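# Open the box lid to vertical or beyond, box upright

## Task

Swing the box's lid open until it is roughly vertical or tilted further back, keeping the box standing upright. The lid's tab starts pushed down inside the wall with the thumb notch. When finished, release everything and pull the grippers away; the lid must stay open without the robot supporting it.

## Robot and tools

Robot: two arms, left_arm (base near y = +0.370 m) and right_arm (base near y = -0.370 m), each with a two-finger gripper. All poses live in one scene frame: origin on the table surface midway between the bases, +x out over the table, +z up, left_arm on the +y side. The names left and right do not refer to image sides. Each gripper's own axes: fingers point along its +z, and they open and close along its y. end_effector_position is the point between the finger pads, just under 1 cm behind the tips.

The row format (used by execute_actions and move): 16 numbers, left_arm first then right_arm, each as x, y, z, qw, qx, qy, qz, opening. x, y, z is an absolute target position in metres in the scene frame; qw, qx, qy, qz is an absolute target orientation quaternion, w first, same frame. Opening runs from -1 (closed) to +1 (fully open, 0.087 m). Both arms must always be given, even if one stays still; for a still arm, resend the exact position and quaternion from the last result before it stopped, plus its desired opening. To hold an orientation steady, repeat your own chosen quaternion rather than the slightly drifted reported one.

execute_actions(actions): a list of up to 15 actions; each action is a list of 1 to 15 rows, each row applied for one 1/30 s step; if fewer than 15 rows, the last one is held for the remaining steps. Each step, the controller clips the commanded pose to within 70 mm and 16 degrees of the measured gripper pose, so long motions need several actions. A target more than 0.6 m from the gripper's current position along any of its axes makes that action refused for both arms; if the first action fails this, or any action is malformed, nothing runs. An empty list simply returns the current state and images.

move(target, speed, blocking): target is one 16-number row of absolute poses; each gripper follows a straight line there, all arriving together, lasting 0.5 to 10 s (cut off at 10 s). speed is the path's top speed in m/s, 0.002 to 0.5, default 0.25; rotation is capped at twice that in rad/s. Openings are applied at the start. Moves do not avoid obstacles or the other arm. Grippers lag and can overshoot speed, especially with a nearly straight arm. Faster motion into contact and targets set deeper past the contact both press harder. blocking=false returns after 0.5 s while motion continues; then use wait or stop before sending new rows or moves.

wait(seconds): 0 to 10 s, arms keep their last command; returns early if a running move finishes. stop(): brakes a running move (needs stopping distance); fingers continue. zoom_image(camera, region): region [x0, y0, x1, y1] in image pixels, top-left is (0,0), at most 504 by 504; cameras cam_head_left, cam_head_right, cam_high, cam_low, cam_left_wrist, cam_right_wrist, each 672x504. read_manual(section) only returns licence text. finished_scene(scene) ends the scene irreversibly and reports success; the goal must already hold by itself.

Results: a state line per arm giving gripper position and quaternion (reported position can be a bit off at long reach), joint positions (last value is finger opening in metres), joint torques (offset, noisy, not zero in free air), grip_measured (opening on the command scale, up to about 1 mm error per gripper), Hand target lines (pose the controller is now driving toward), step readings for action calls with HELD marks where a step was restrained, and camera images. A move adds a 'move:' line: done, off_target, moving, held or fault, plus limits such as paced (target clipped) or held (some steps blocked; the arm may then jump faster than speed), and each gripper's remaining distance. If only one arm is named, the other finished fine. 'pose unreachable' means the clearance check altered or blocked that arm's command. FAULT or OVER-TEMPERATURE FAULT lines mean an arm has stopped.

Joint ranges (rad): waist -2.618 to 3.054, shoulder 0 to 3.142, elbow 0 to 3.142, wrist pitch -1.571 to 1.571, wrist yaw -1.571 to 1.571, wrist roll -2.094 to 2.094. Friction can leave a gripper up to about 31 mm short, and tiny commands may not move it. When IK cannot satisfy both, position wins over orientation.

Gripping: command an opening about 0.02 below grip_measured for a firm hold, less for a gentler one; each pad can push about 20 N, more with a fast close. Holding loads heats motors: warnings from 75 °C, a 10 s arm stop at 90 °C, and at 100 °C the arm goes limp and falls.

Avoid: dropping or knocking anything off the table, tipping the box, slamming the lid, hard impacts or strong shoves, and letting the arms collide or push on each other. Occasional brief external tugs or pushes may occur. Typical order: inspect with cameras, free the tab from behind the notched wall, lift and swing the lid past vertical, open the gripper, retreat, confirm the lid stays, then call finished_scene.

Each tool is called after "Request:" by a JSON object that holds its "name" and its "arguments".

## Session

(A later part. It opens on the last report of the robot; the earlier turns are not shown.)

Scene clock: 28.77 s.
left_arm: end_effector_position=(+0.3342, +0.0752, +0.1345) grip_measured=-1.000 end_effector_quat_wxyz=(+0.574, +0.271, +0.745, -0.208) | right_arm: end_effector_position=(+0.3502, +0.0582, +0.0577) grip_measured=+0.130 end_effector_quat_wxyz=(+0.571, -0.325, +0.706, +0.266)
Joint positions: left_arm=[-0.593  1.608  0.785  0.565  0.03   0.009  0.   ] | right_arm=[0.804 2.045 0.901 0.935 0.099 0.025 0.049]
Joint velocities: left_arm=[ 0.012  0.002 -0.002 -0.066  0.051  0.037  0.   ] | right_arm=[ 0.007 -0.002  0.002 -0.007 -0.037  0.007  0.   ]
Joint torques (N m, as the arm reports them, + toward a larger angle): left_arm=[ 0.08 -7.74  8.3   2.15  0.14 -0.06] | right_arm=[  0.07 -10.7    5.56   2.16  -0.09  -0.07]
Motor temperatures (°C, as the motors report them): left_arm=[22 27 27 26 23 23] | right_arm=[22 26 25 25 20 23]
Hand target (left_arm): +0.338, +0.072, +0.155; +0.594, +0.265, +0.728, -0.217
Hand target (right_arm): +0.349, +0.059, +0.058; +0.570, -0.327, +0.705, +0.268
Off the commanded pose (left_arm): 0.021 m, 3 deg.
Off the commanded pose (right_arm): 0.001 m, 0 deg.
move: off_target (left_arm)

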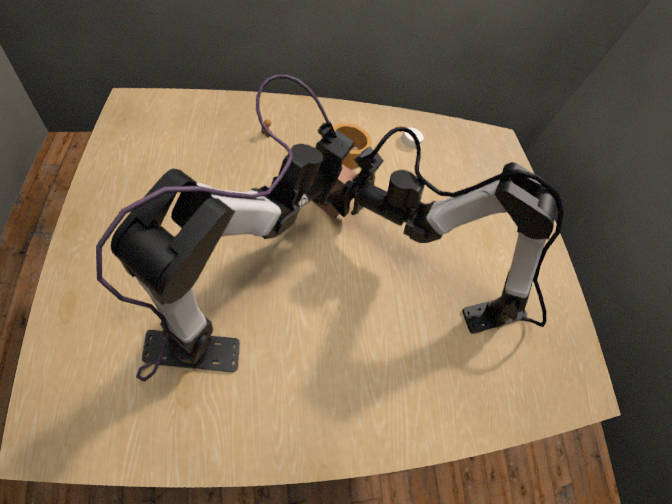

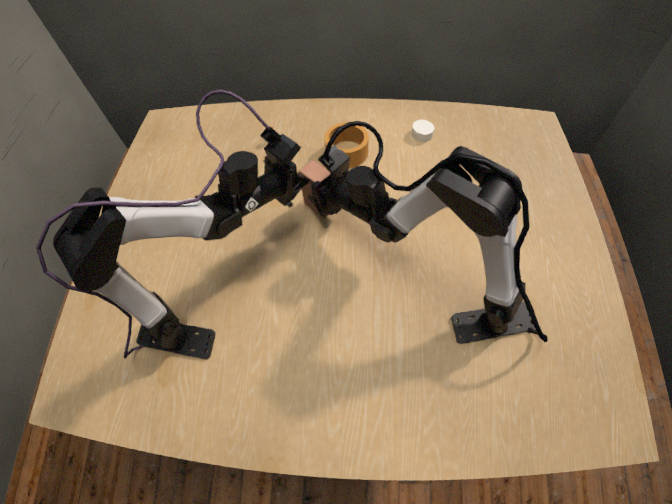

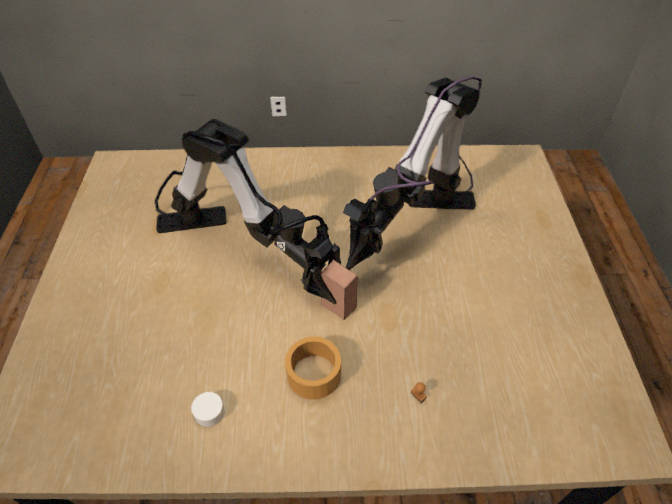

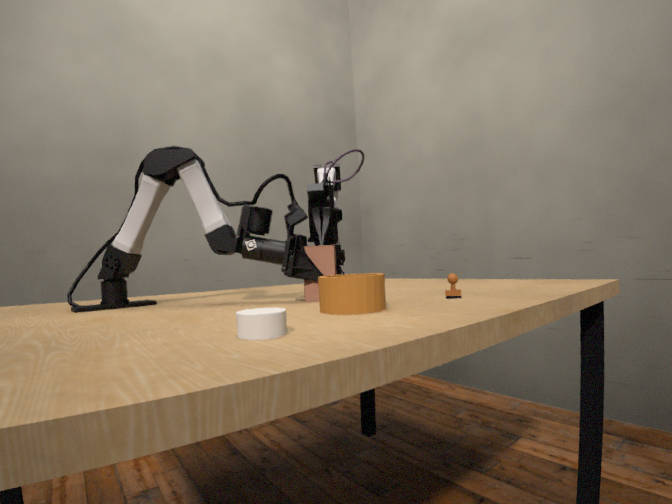

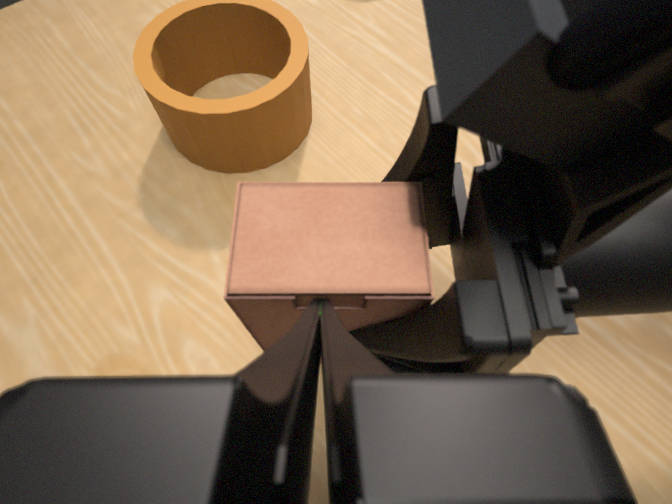

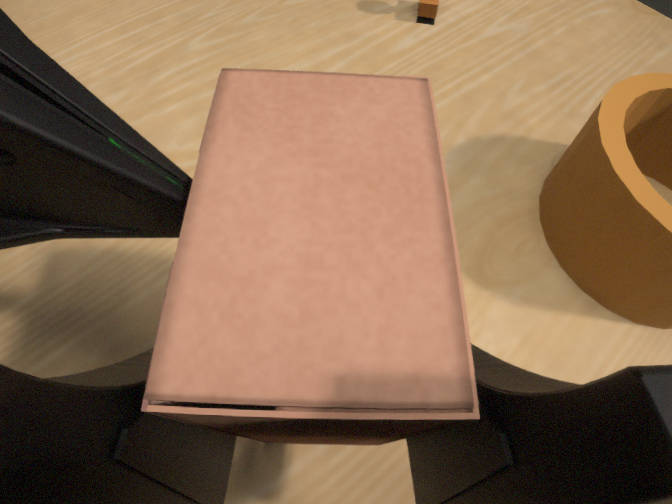

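Stuck by friction; command higher.

Request:
{"name": "move", "arguments": {"target": [0.338,0.072,0.175,0.595,0.265,0.729,-0.217,-1, 0.3493,0.0589,0.0577,0.570,-0.327,0.705,0.268,0.05], "speed": 0.03}}

Scene clock: 30.43 s.
left_arm: end_effector_position=(+0.3334, +0.0759, +0.1534) grip_measured=-1.000 end_effector_quat_wxyz=(+0.578, +0.270, +0.741, -0.210) | right_arm: end_effector_position=(+0.3502, +0.0582, +0.0577) grip_measured=+0.130 end_effector_quat_wxyz=(+0.571, -0.325, +0.706, +0.266)
Joint positions: left_arm=[-0.593  1.563  0.814  0.503  0.03   0.009  0.   ] | right_arm=[0.804 2.045 0.901 0.935 0.099 0.025 0.049]
Joint velocities: left_arm=[ 0.002 -0.017 -0.007 -0.051 -0.022  0.037  0.   ] | right_arm=[-0.002 -0.002  0.007 -0.022  0.022  0.007 -0.   ]
Joint torques (N m, as the arm reports them, + toward a larger angle): left_arm=[ 0.09 -7.43  9.91  1.9   0.14 -0.05] | right_arm=[  0.03 -10.53   5.49   2.15  -0.13  -0.11]
Motor temperatures (°C, as the motors report them): left_arm=[22 27 27 26 23 23] | right_arm=[22 26 25 26 20 23]
Hand target (left_arm): +0.337, +0.073, +0.175; +0.594, +0.265, +0.728, -0.217
Hand target (right_arm): +0.349, +0.059, +0.058; +0.570, -0.327, +0.705, +0.268
Off the commanded pose (left_arm): 0.022 m, 3 deg.
Off the commanded pose (right_arm): 0.001 m, 0 deg.
move: off_target (left_arm)

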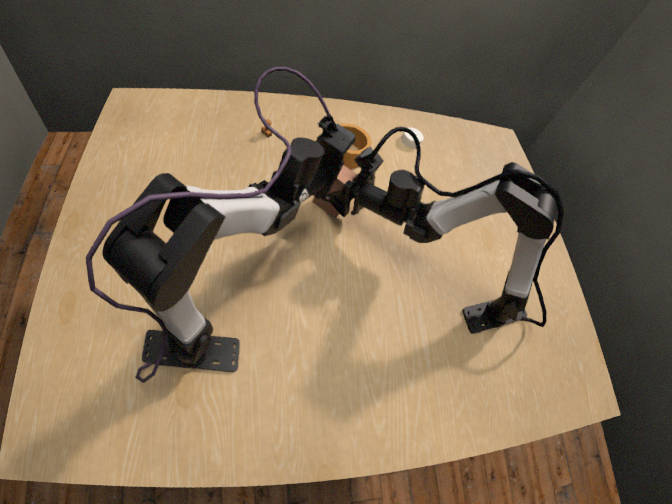

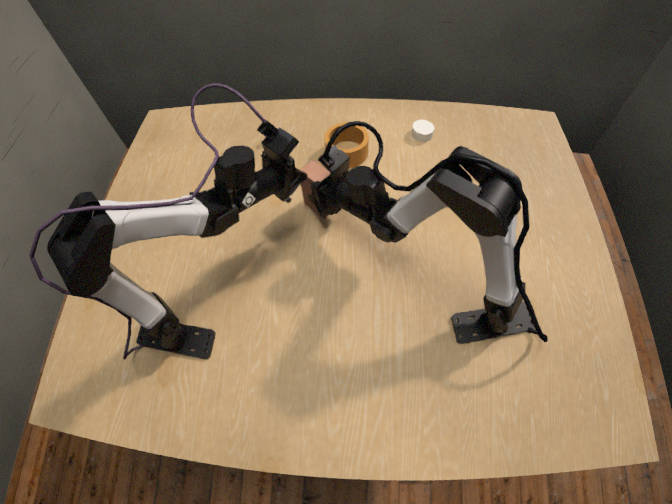

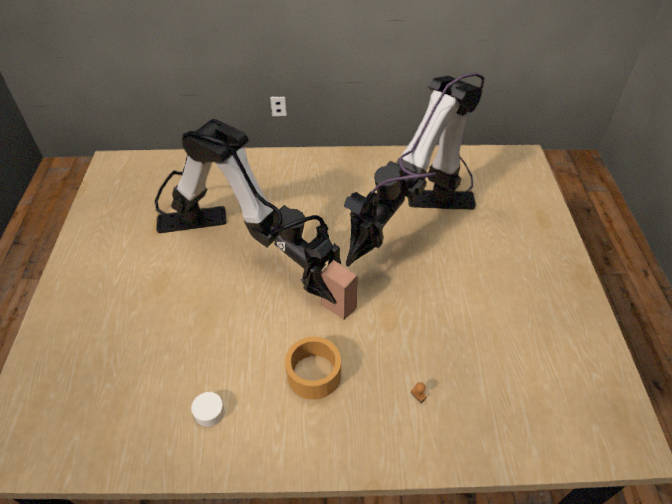

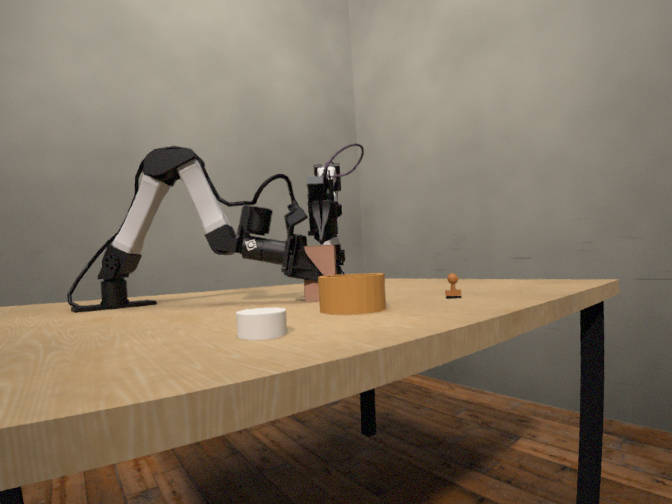

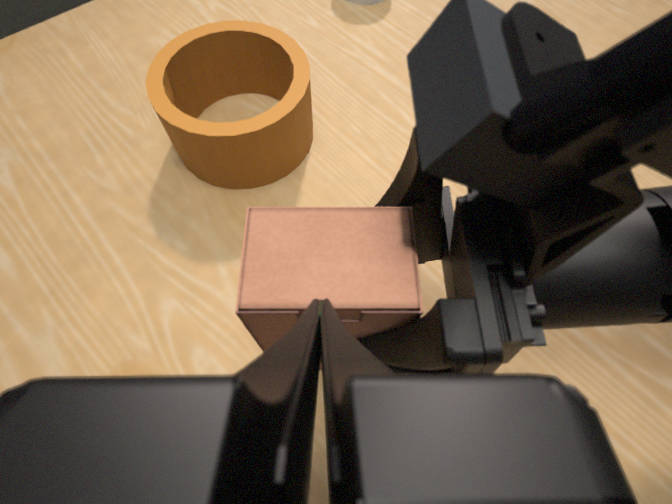

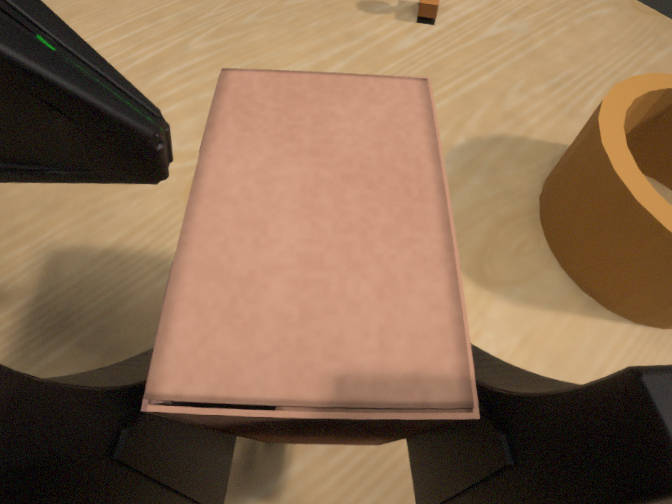

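Request:
{"name": "move", "arguments": {"target": [0.326,0.082,0.150,0.583,0.268,0.738,-0.212,-1, 0.3493,0.0589,0.0577,0.570,-0.327,0.705,0.268,0.05], "speed": 0.03}}

Scene clock: 31.40 s.
left_arm: end_effector_position=(+0.3290, +0.0793, +0.1431) grip_measured=-1.000 end_effector_quat_wxyz=(+0.573, +0.271, +0.745, -0.208) | right_arm: end_effector_position=(+0.3502, +0.0582, +0.0577) grip_measured=+0.130 end_effector_quat_wxyz=(+0.571, -0.325, +0.706, +0.266)
Joint positions: left_arm=[-0.593  1.563  0.781  0.523  0.03   0.009  0.   ] | right_arm=[0.804 2.045 0.901 0.935 0.099 0.025 0.049]
Joint velocities: left_arm=[ 0.002  0.002 -0.002  0.095 -0.007  0.007  0.   ] | right_arm=[ 0.007  0.002 -0.017 -0.095  0.037  0.007 -0.   ]
Joint torques (N m, as the arm reports them, + toward a larger angle): left_arm=[ 0.03 -7.78  5.93  2.1   0.11 -0.04] | right_arm=[  0.03 -10.65   5.64   2.16  -0.11  -0.07]
Motor temperatures (°C, as the motors report them): left_arm=[22 27 27 26 23 23] | right_arm=[22 26 25 26 20 23]
Hand target (left_arm): +0.326, +0.082, +0.150; +0.582, +0.268, +0.738, -0.212
Hand target (right_arm): +0.349, +0.059, +0.058; +0.570, -0.327, +0.705, +0.268
Off the commanded pose (left_arm): 0.008 m, 1 deg.
Off the commanded pose (right_arm): 0.001 m, 0 deg.
move: done

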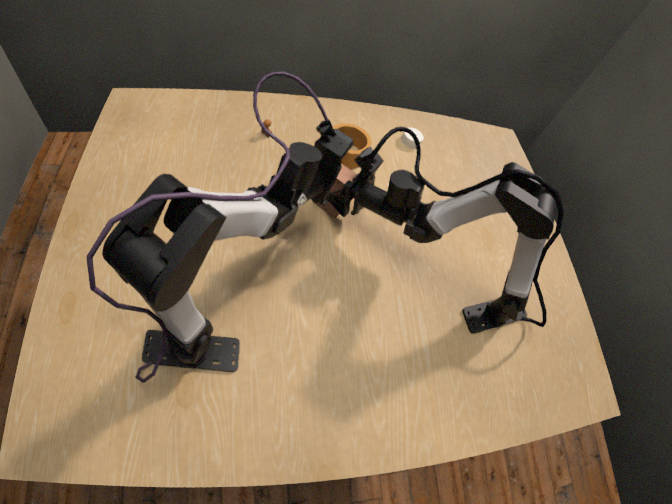

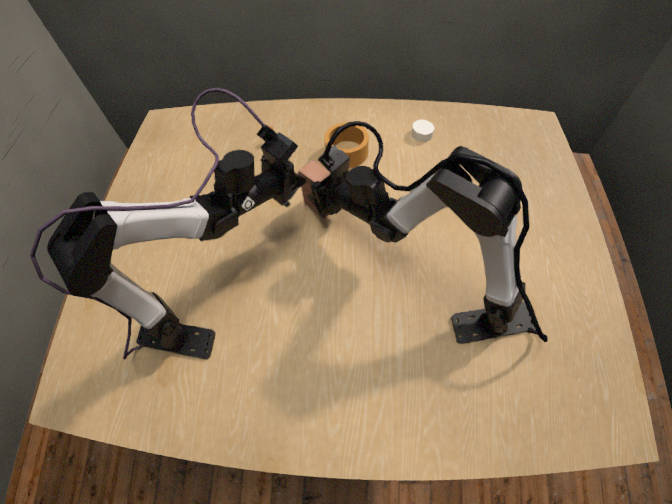

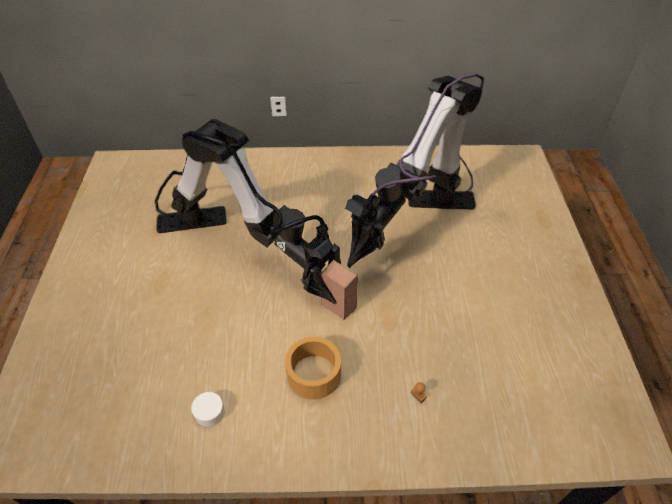

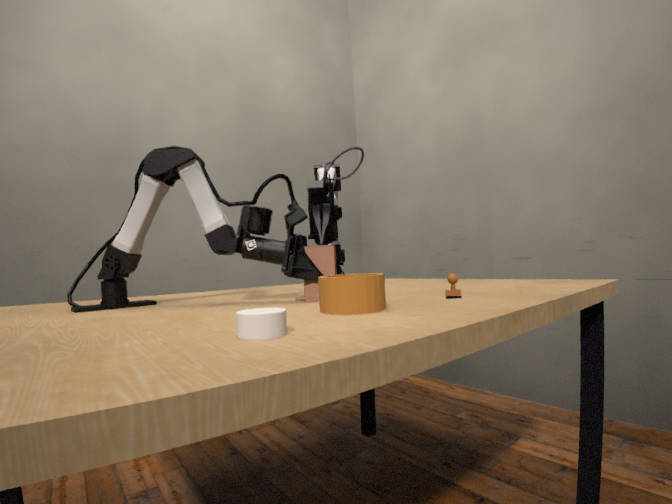

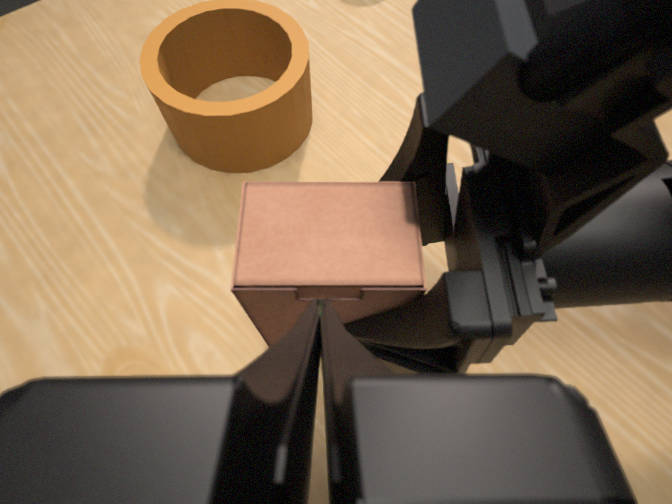

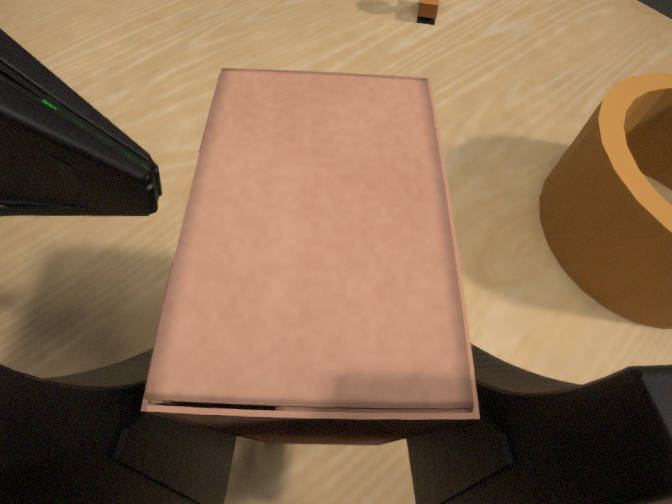

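Request:
{"name": "move", "arguments": {"target": [0.343,0.068,0.145,0.587,0.267,0.735,-0.214,-1, 0.3493,0.0589,0.0577,0.570,-0.327,0.705,0.268,0.05], "speed": 0.03}}

Request:
{"name": "zoom_image", "arguments": {"camera": "cam_left_wrist", "region": [230,200,430,350]}}

Scene clock: 32.43 s.
left_arm: end_effector_position=(+0.3334, +0.0759, +0.1296) grip_measured=-1.000 end_effector_quat_wxyz=(+0.569, +0.272, +0.748, -0.207) | right_arm: end_effector_position=(+0.3502, +0.0582, +0.0577) grip_measured=+0.130 end_effector_quat_wxyz=(+0.571, -0.325, +0.706, +0.266)
Joint positions: left_arm=[-0.593  1.615  0.781  0.565  0.03   0.009  0.   ] | right_arm=[0.804 2.045 0.901 0.935 0.099 0.025 0.049]
Joint velocities: left_arm=[-0.012  0.012  0.002  0.022 -0.066  0.037  0.   ] | right_arm=[-0.002 -0.007  0.002  0.022 -0.037 -0.007  0.001]
Joint torques (N m, as the arm reports them, + toward a larger angle): left_arm=[ 0.09 -5.44 10.01  2.1   0.14 -0.05] | right_arm=[  0.13 -10.63   5.57   2.18  -0.1   -0.09]
Motor temperatures (°C, as the motors report them): left_arm=[22 27 27 27 23 23] | right_arm=[22 27 25 26 20 23]
Hand target (left_arm): +0.342, +0.069, +0.145; +0.586, +0.267, +0.734, -0.214
Hand target (right_arm): +0.349, +0.059, +0.058; +0.570, -0.327, +0.705, +0.268
Off the commanded pose (left_arm): 0.020 m, 3 deg.
Off the commanded pose (right_arm): 0.001 m, 0 deg.
move: off_target (left_arm)

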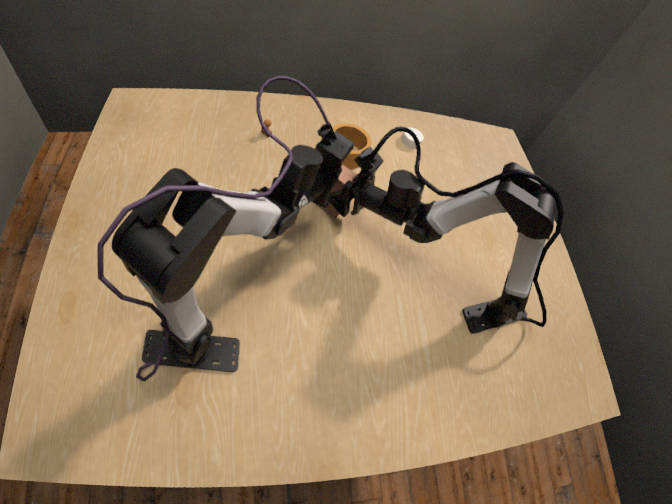

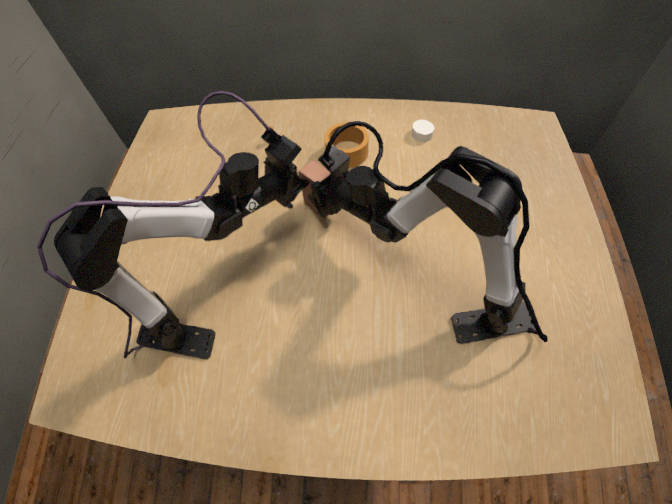

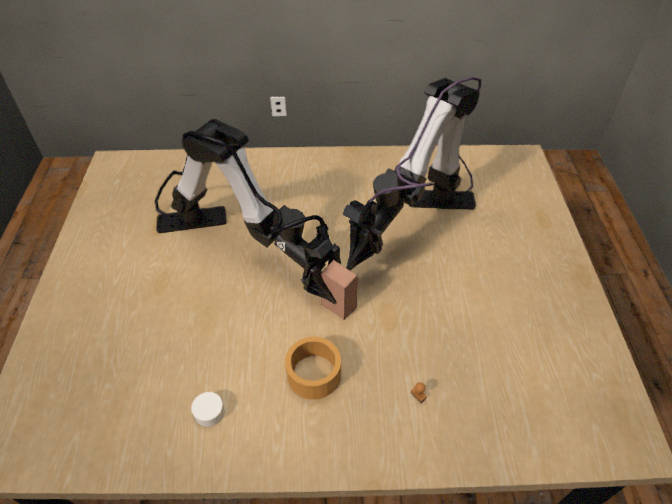

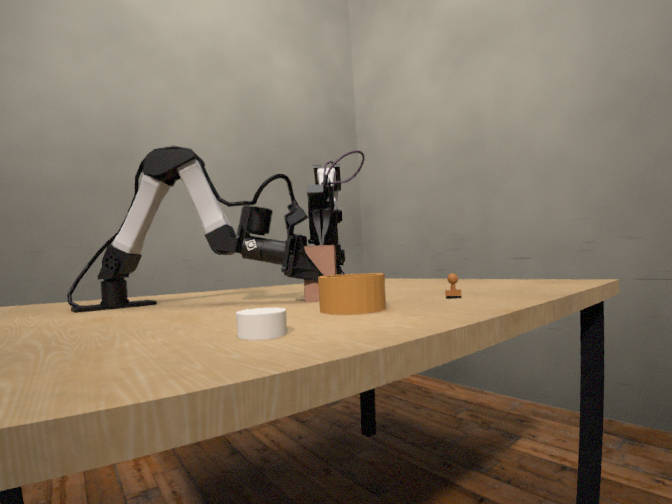

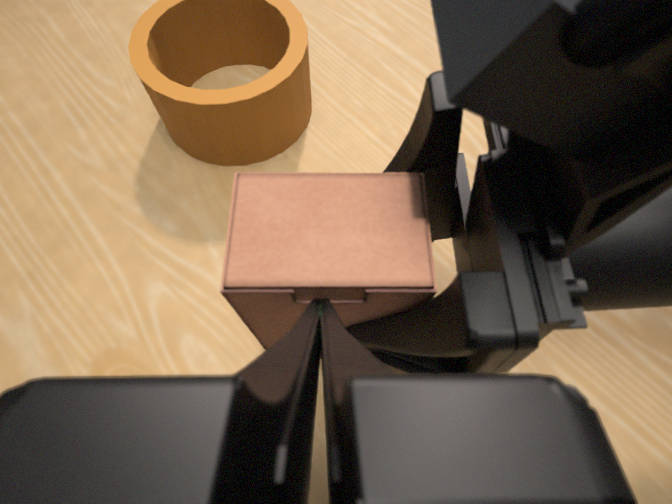

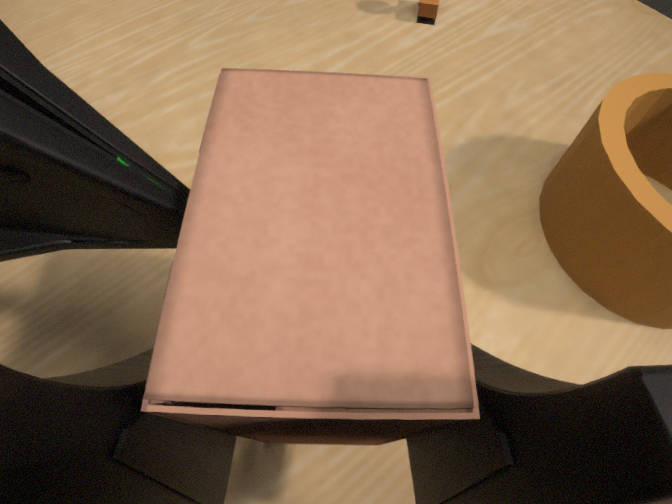

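Region (230, 200, 430, 350) of cam_left_wrist's 672x504 image, scaled by 2.520, with more detail than that image has; it fills the top 378 rows of this view, and the rest is white.

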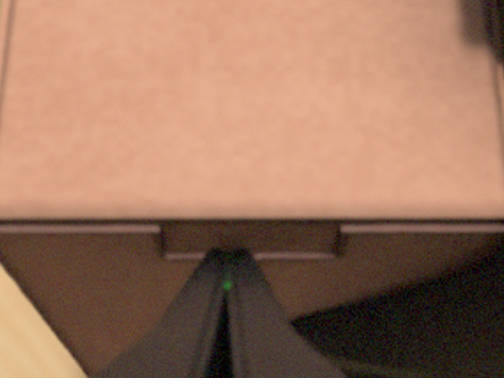

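Request:
{"name": "move", "arguments": {"target": [0.350,0.062,0.160,0.587,0.267,0.735,-0.214,-1, 0.3493,0.0589,0.0577,0.570,-0.327,0.705,0.268,0.05], "speed": 0.02}}

Scene clock: 34.67 s.
left_arm: end_effector_position=(+0.3405, +0.0703, +0.1440) grip_measured=-1.000 end_effector_quat_wxyz=(+0.570, +0.272, +0.748, -0.207) | right_arm: end_effector_position=(+0.3535, +0.0556, +0.0578) grip_measured=+0.130 end_effector_quat_wxyz=(+0.574, -0.319, +0.708, +0.260)
Joint positions: left_arm=[-0.593  1.615  0.847  0.499  0.03   0.009  0.   ] | right_arm=[0.801 2.045 0.901 0.935 0.113 0.025 0.049]
Joint velocities: left_arm=[-0.002 -0.002 -0.002  0.051  0.051  0.007  0.   ] | right_arm=[-0.002 -0.022  0.007  0.095 -0.022 -0.051 -0.001]
Joint torques (N m, as the arm reports them, + toward a larger angle): left_arm=[-0.01 -5.66 10.41  2.11  0.12 -0.05] | right_arm=[  0.39 -10.6    5.52   2.14  -0.25  -0.06]
Motor temperatures (°C, as the motors report them): left_arm=[22 27 28 27 23 23] | right_arm=[22 27 25 26 20 23]
Hand target (left_arm): +0.349, +0.063, +0.160; +0.587, +0.267, +0.734, -0.214
Hand target (right_arm): +0.349, +0.059, +0.058; +0.570, -0.327, +0.705, +0.268
Off the commanded pose (left_arm): 0.020 m, 3 deg.
Off the commanded pose (right_arm): 0.005 m, 1 deg.
move: off_target (left_arm)

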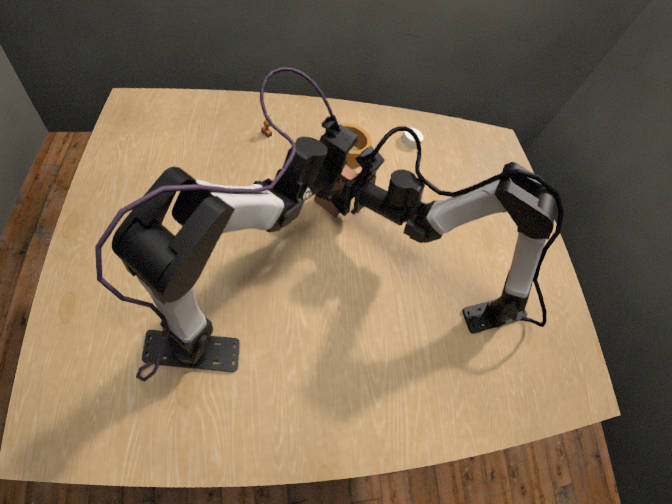

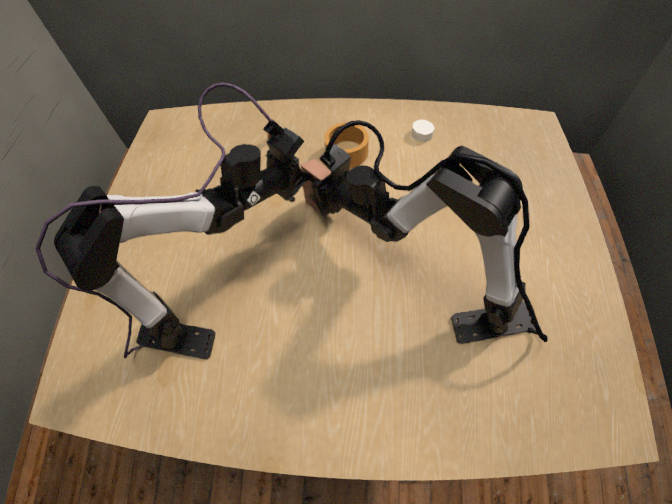

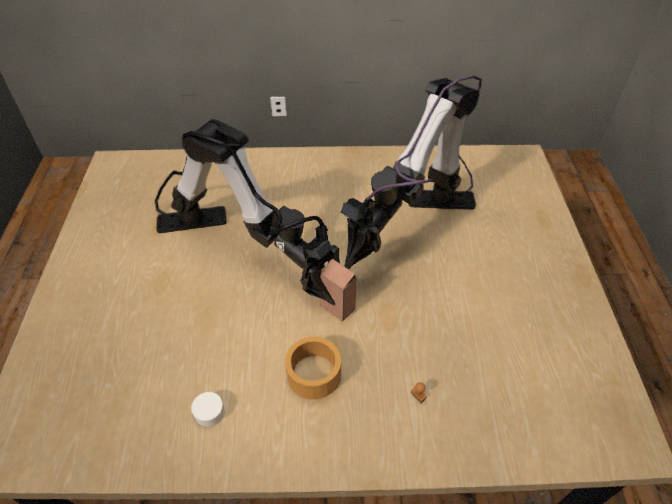

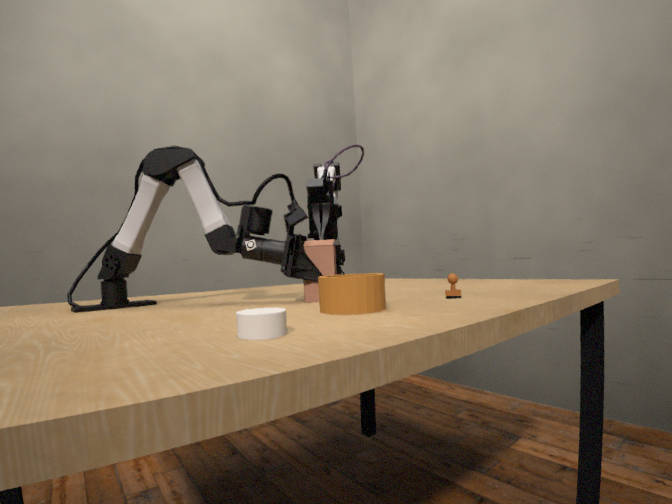

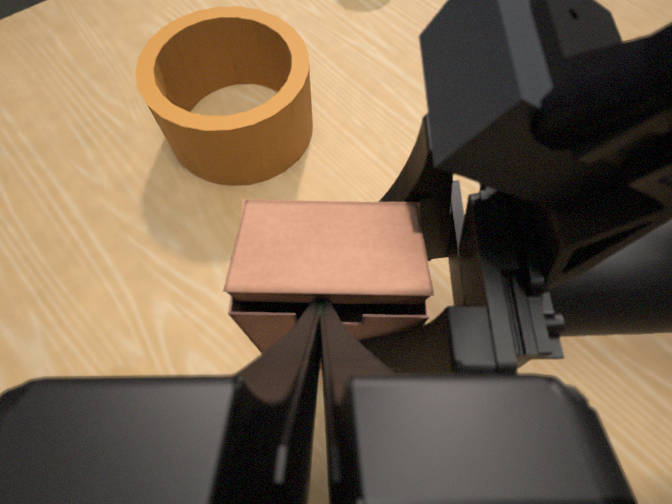

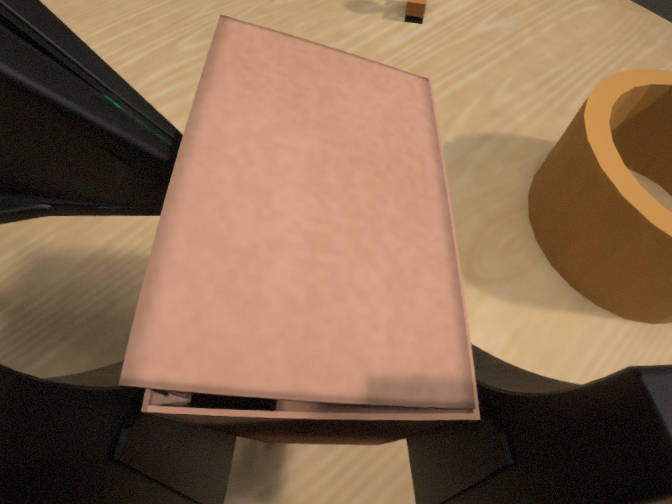

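Lid is lifting. Continue.

Request:
{"name": "move", "arguments": {"target": [0.351,0.061,0.180,0.587,0.267,0.735,-0.214,-1, 0.3493,0.0589,0.0577,0.570,-0.327,0.705,0.268,0.05], "speed": 0.025}}

Scene clock: 37.23 s.
left_arm: end_effector_position=(+0.3446, +0.0671, +0.1531) grip_measured=-1.000 end_effector_quat_wxyz=(+0.563, +0.273, +0.752, -0.205) | right_arm: end_effector_position=(+0.3536, +0.0555, +0.0578) grip_measured=+0.130 end_effector_quat_wxyz=(+0.574, -0.320, +0.708, +0.260)
Joint positions: left_arm=[-0.593  1.615  0.905  0.424  0.03   0.009  0.   ] | right_arm=[0.801 2.045 0.901 0.935 0.112 0.025 0.049]
Joint velocities: left_arm=[ 0.007  0.002 -0.017 -0.007  0.037  0.022  0.   ] | right_arm=[ 0.002 -0.012  0.012 -0.022 -0.022  0.139  0.001]
Joint torques (N m, as the arm reports them, + toward a larger angle): left_arm=[-0.1  -7.9  10.34  2.01  0.11 -0.06] | right_arm=[  0.3  -10.69   5.55   2.15  -0.25  -0.09]
Motor temperatures (°C, as the motors report them): left_arm=[22 28 28 27 23 23] | right_arm=[22 27 25 26 20 23]
Hand target (left_arm): +0.350, +0.062, +0.180; +0.586, +0.267, +0.734, -0.214
Hand target (right_arm): +0.349, +0.059, +0.058; +0.570, -0.327, +0.705, +0.268
Off the commanded pose (left_arm): 0.028 m, 4 deg.
Off the commanded pose (right_arm): 0.005 m, 1 deg.
move: off_target (left_arm)

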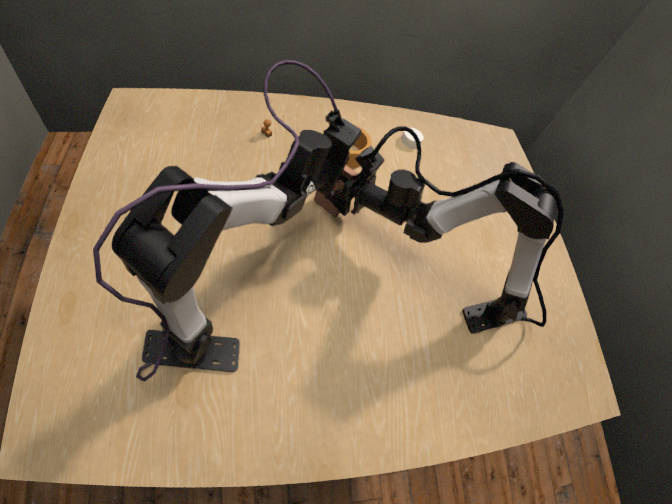

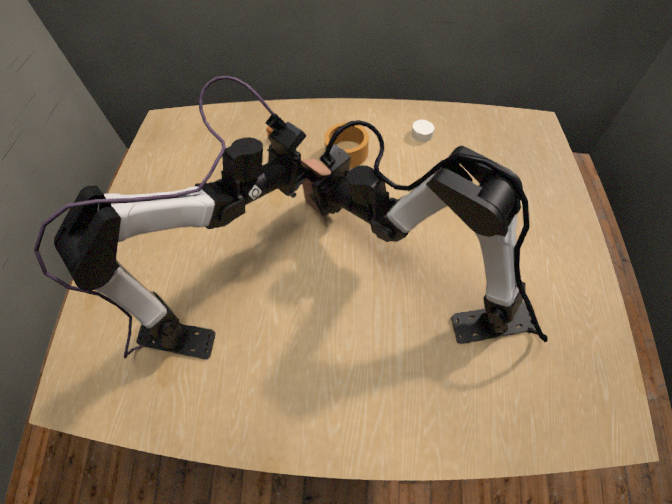

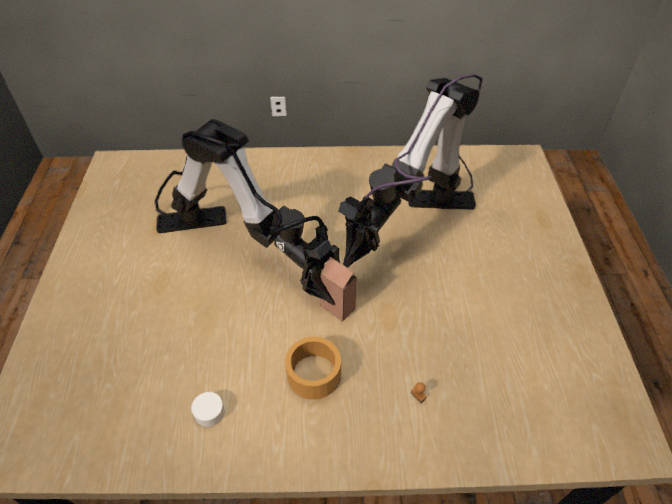

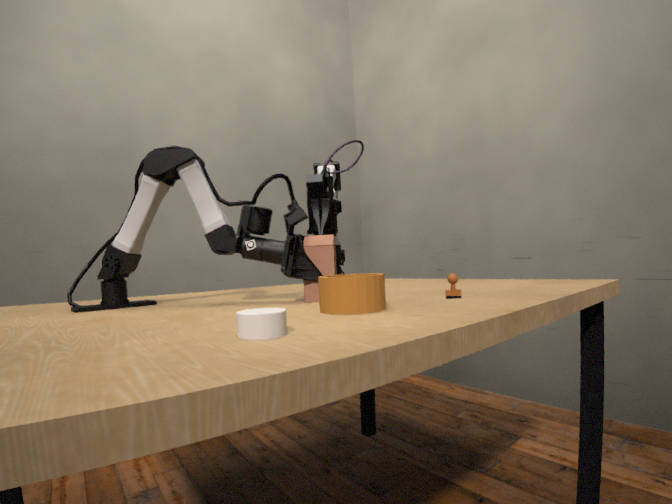

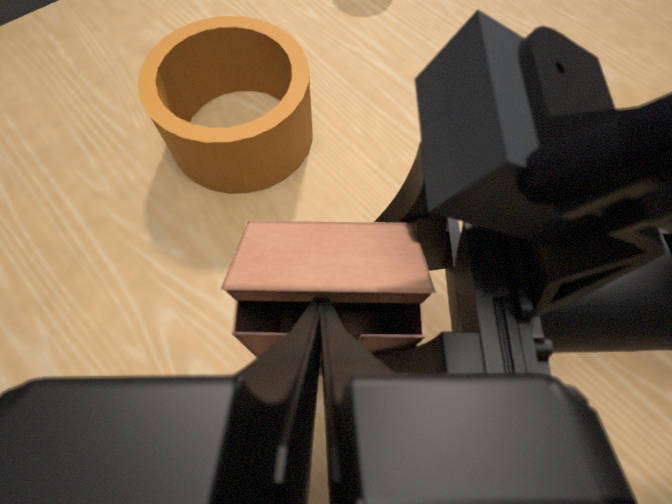

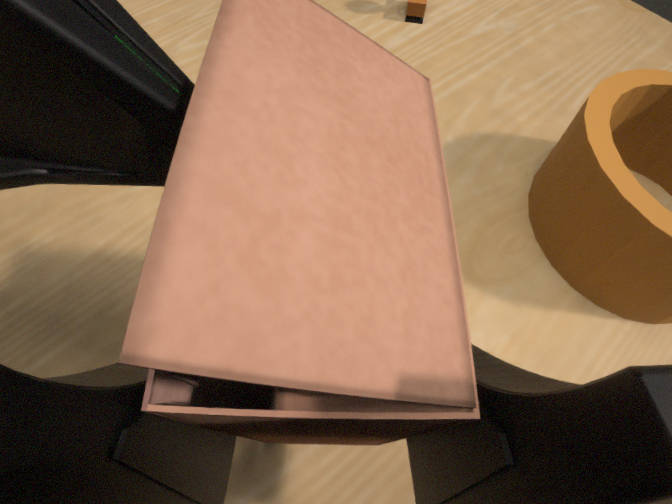

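Request:
{"name": "move", "arguments": {"target": [0.357,0.056,0.195,0.587,0.267,0.735,-0.214,-1, 0.3493,0.0589,0.0577,0.570,-0.327,0.705,0.268,0.05], "speed": 0.025}}

Scene clock: 42.47 s.
left_arm: end_effector_position=(+0.3523, +0.0611, +0.1740) grip_measured=-1.000 end_effector_quat_wxyz=(+0.570, +0.272, +0.747, -0.207) | right_arm: end_effector_position=(+0.3527, +0.0563, +0.0577) grip_measured=+0.130 end_effector_quat_wxyz=(+0.573, -0.322, +0.707, +0.263)
Joint positions: left_arm=[-0.593  1.615  0.979  0.368  0.03   0.009  0.   ] | right_arm=[0.801 2.045 0.901 0.935 0.105 0.025 0.049]
Joint velocities: left_arm=[ 0.002  0.002 -0.002  0.051 -0.022  0.007  0.   ] | right_arm=[ 0.002 -0.007  0.007 -0.051 -0.051  0.022 -0.001]
Joint torques (N m, as the arm reports them, + toward a larger angle): left_arm=[-0.13 -7.56 10.39  1.93  0.11 -0.06] | right_arm=[  0.27 -10.65   5.57   2.14  -0.15  -0.09]
Motor temperatures (°C, as the motors report them): left_arm=[22 28 29 27 23 23] | right_arm=[22 28 25 26 20 23]
Hand target (left_arm): +0.356, +0.057, +0.195; +0.586, +0.267, +0.734, -0.214
Hand target (right_arm): +0.349, +0.059, +0.058; +0.570, -0.327, +0.705, +0.268
Off the commanded pose (left_arm): 0.022 m, 3 deg.
Off the commanded pose (right_arm): 0.004 m, 1 deg.
move: off_target (left_arm)

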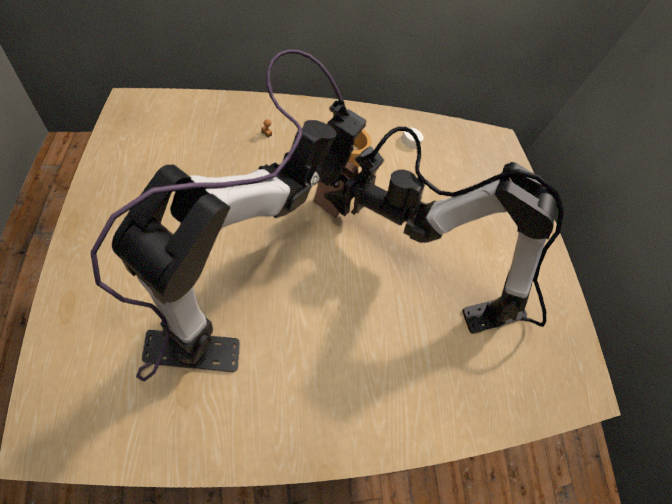

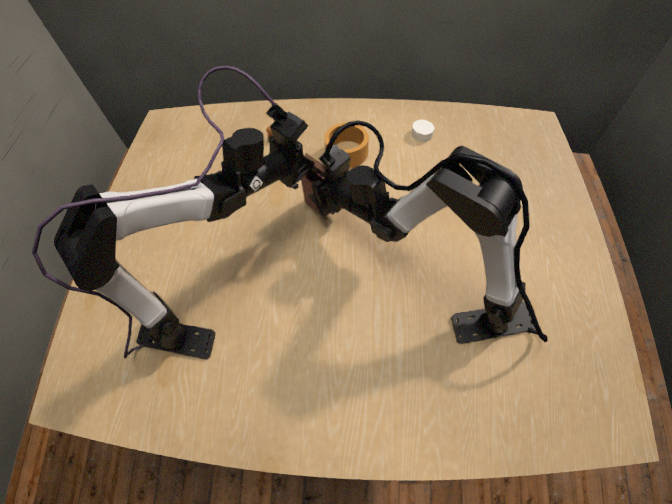

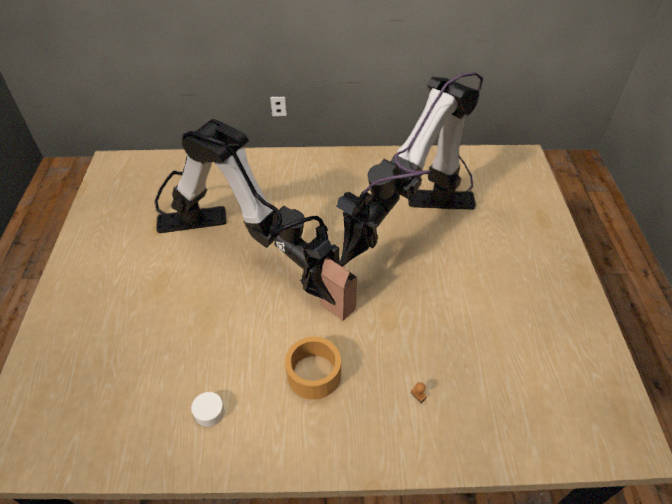

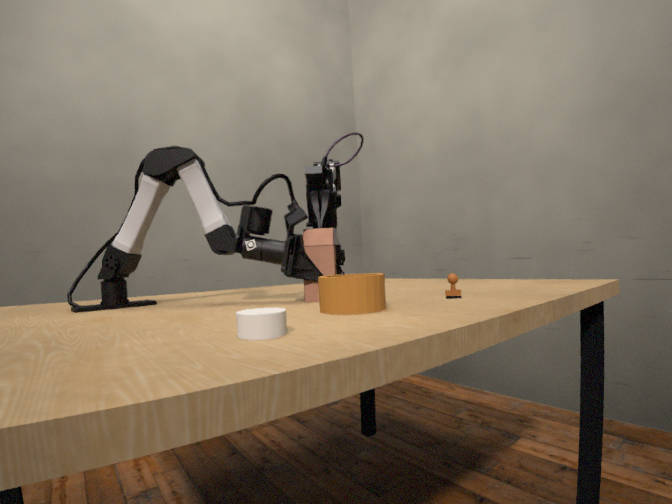

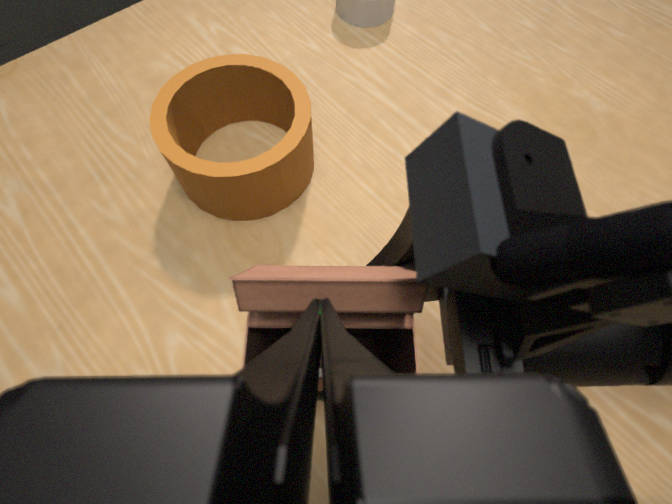

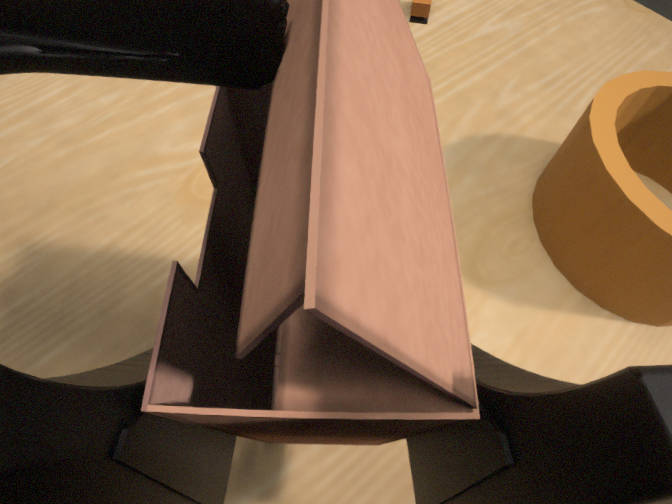

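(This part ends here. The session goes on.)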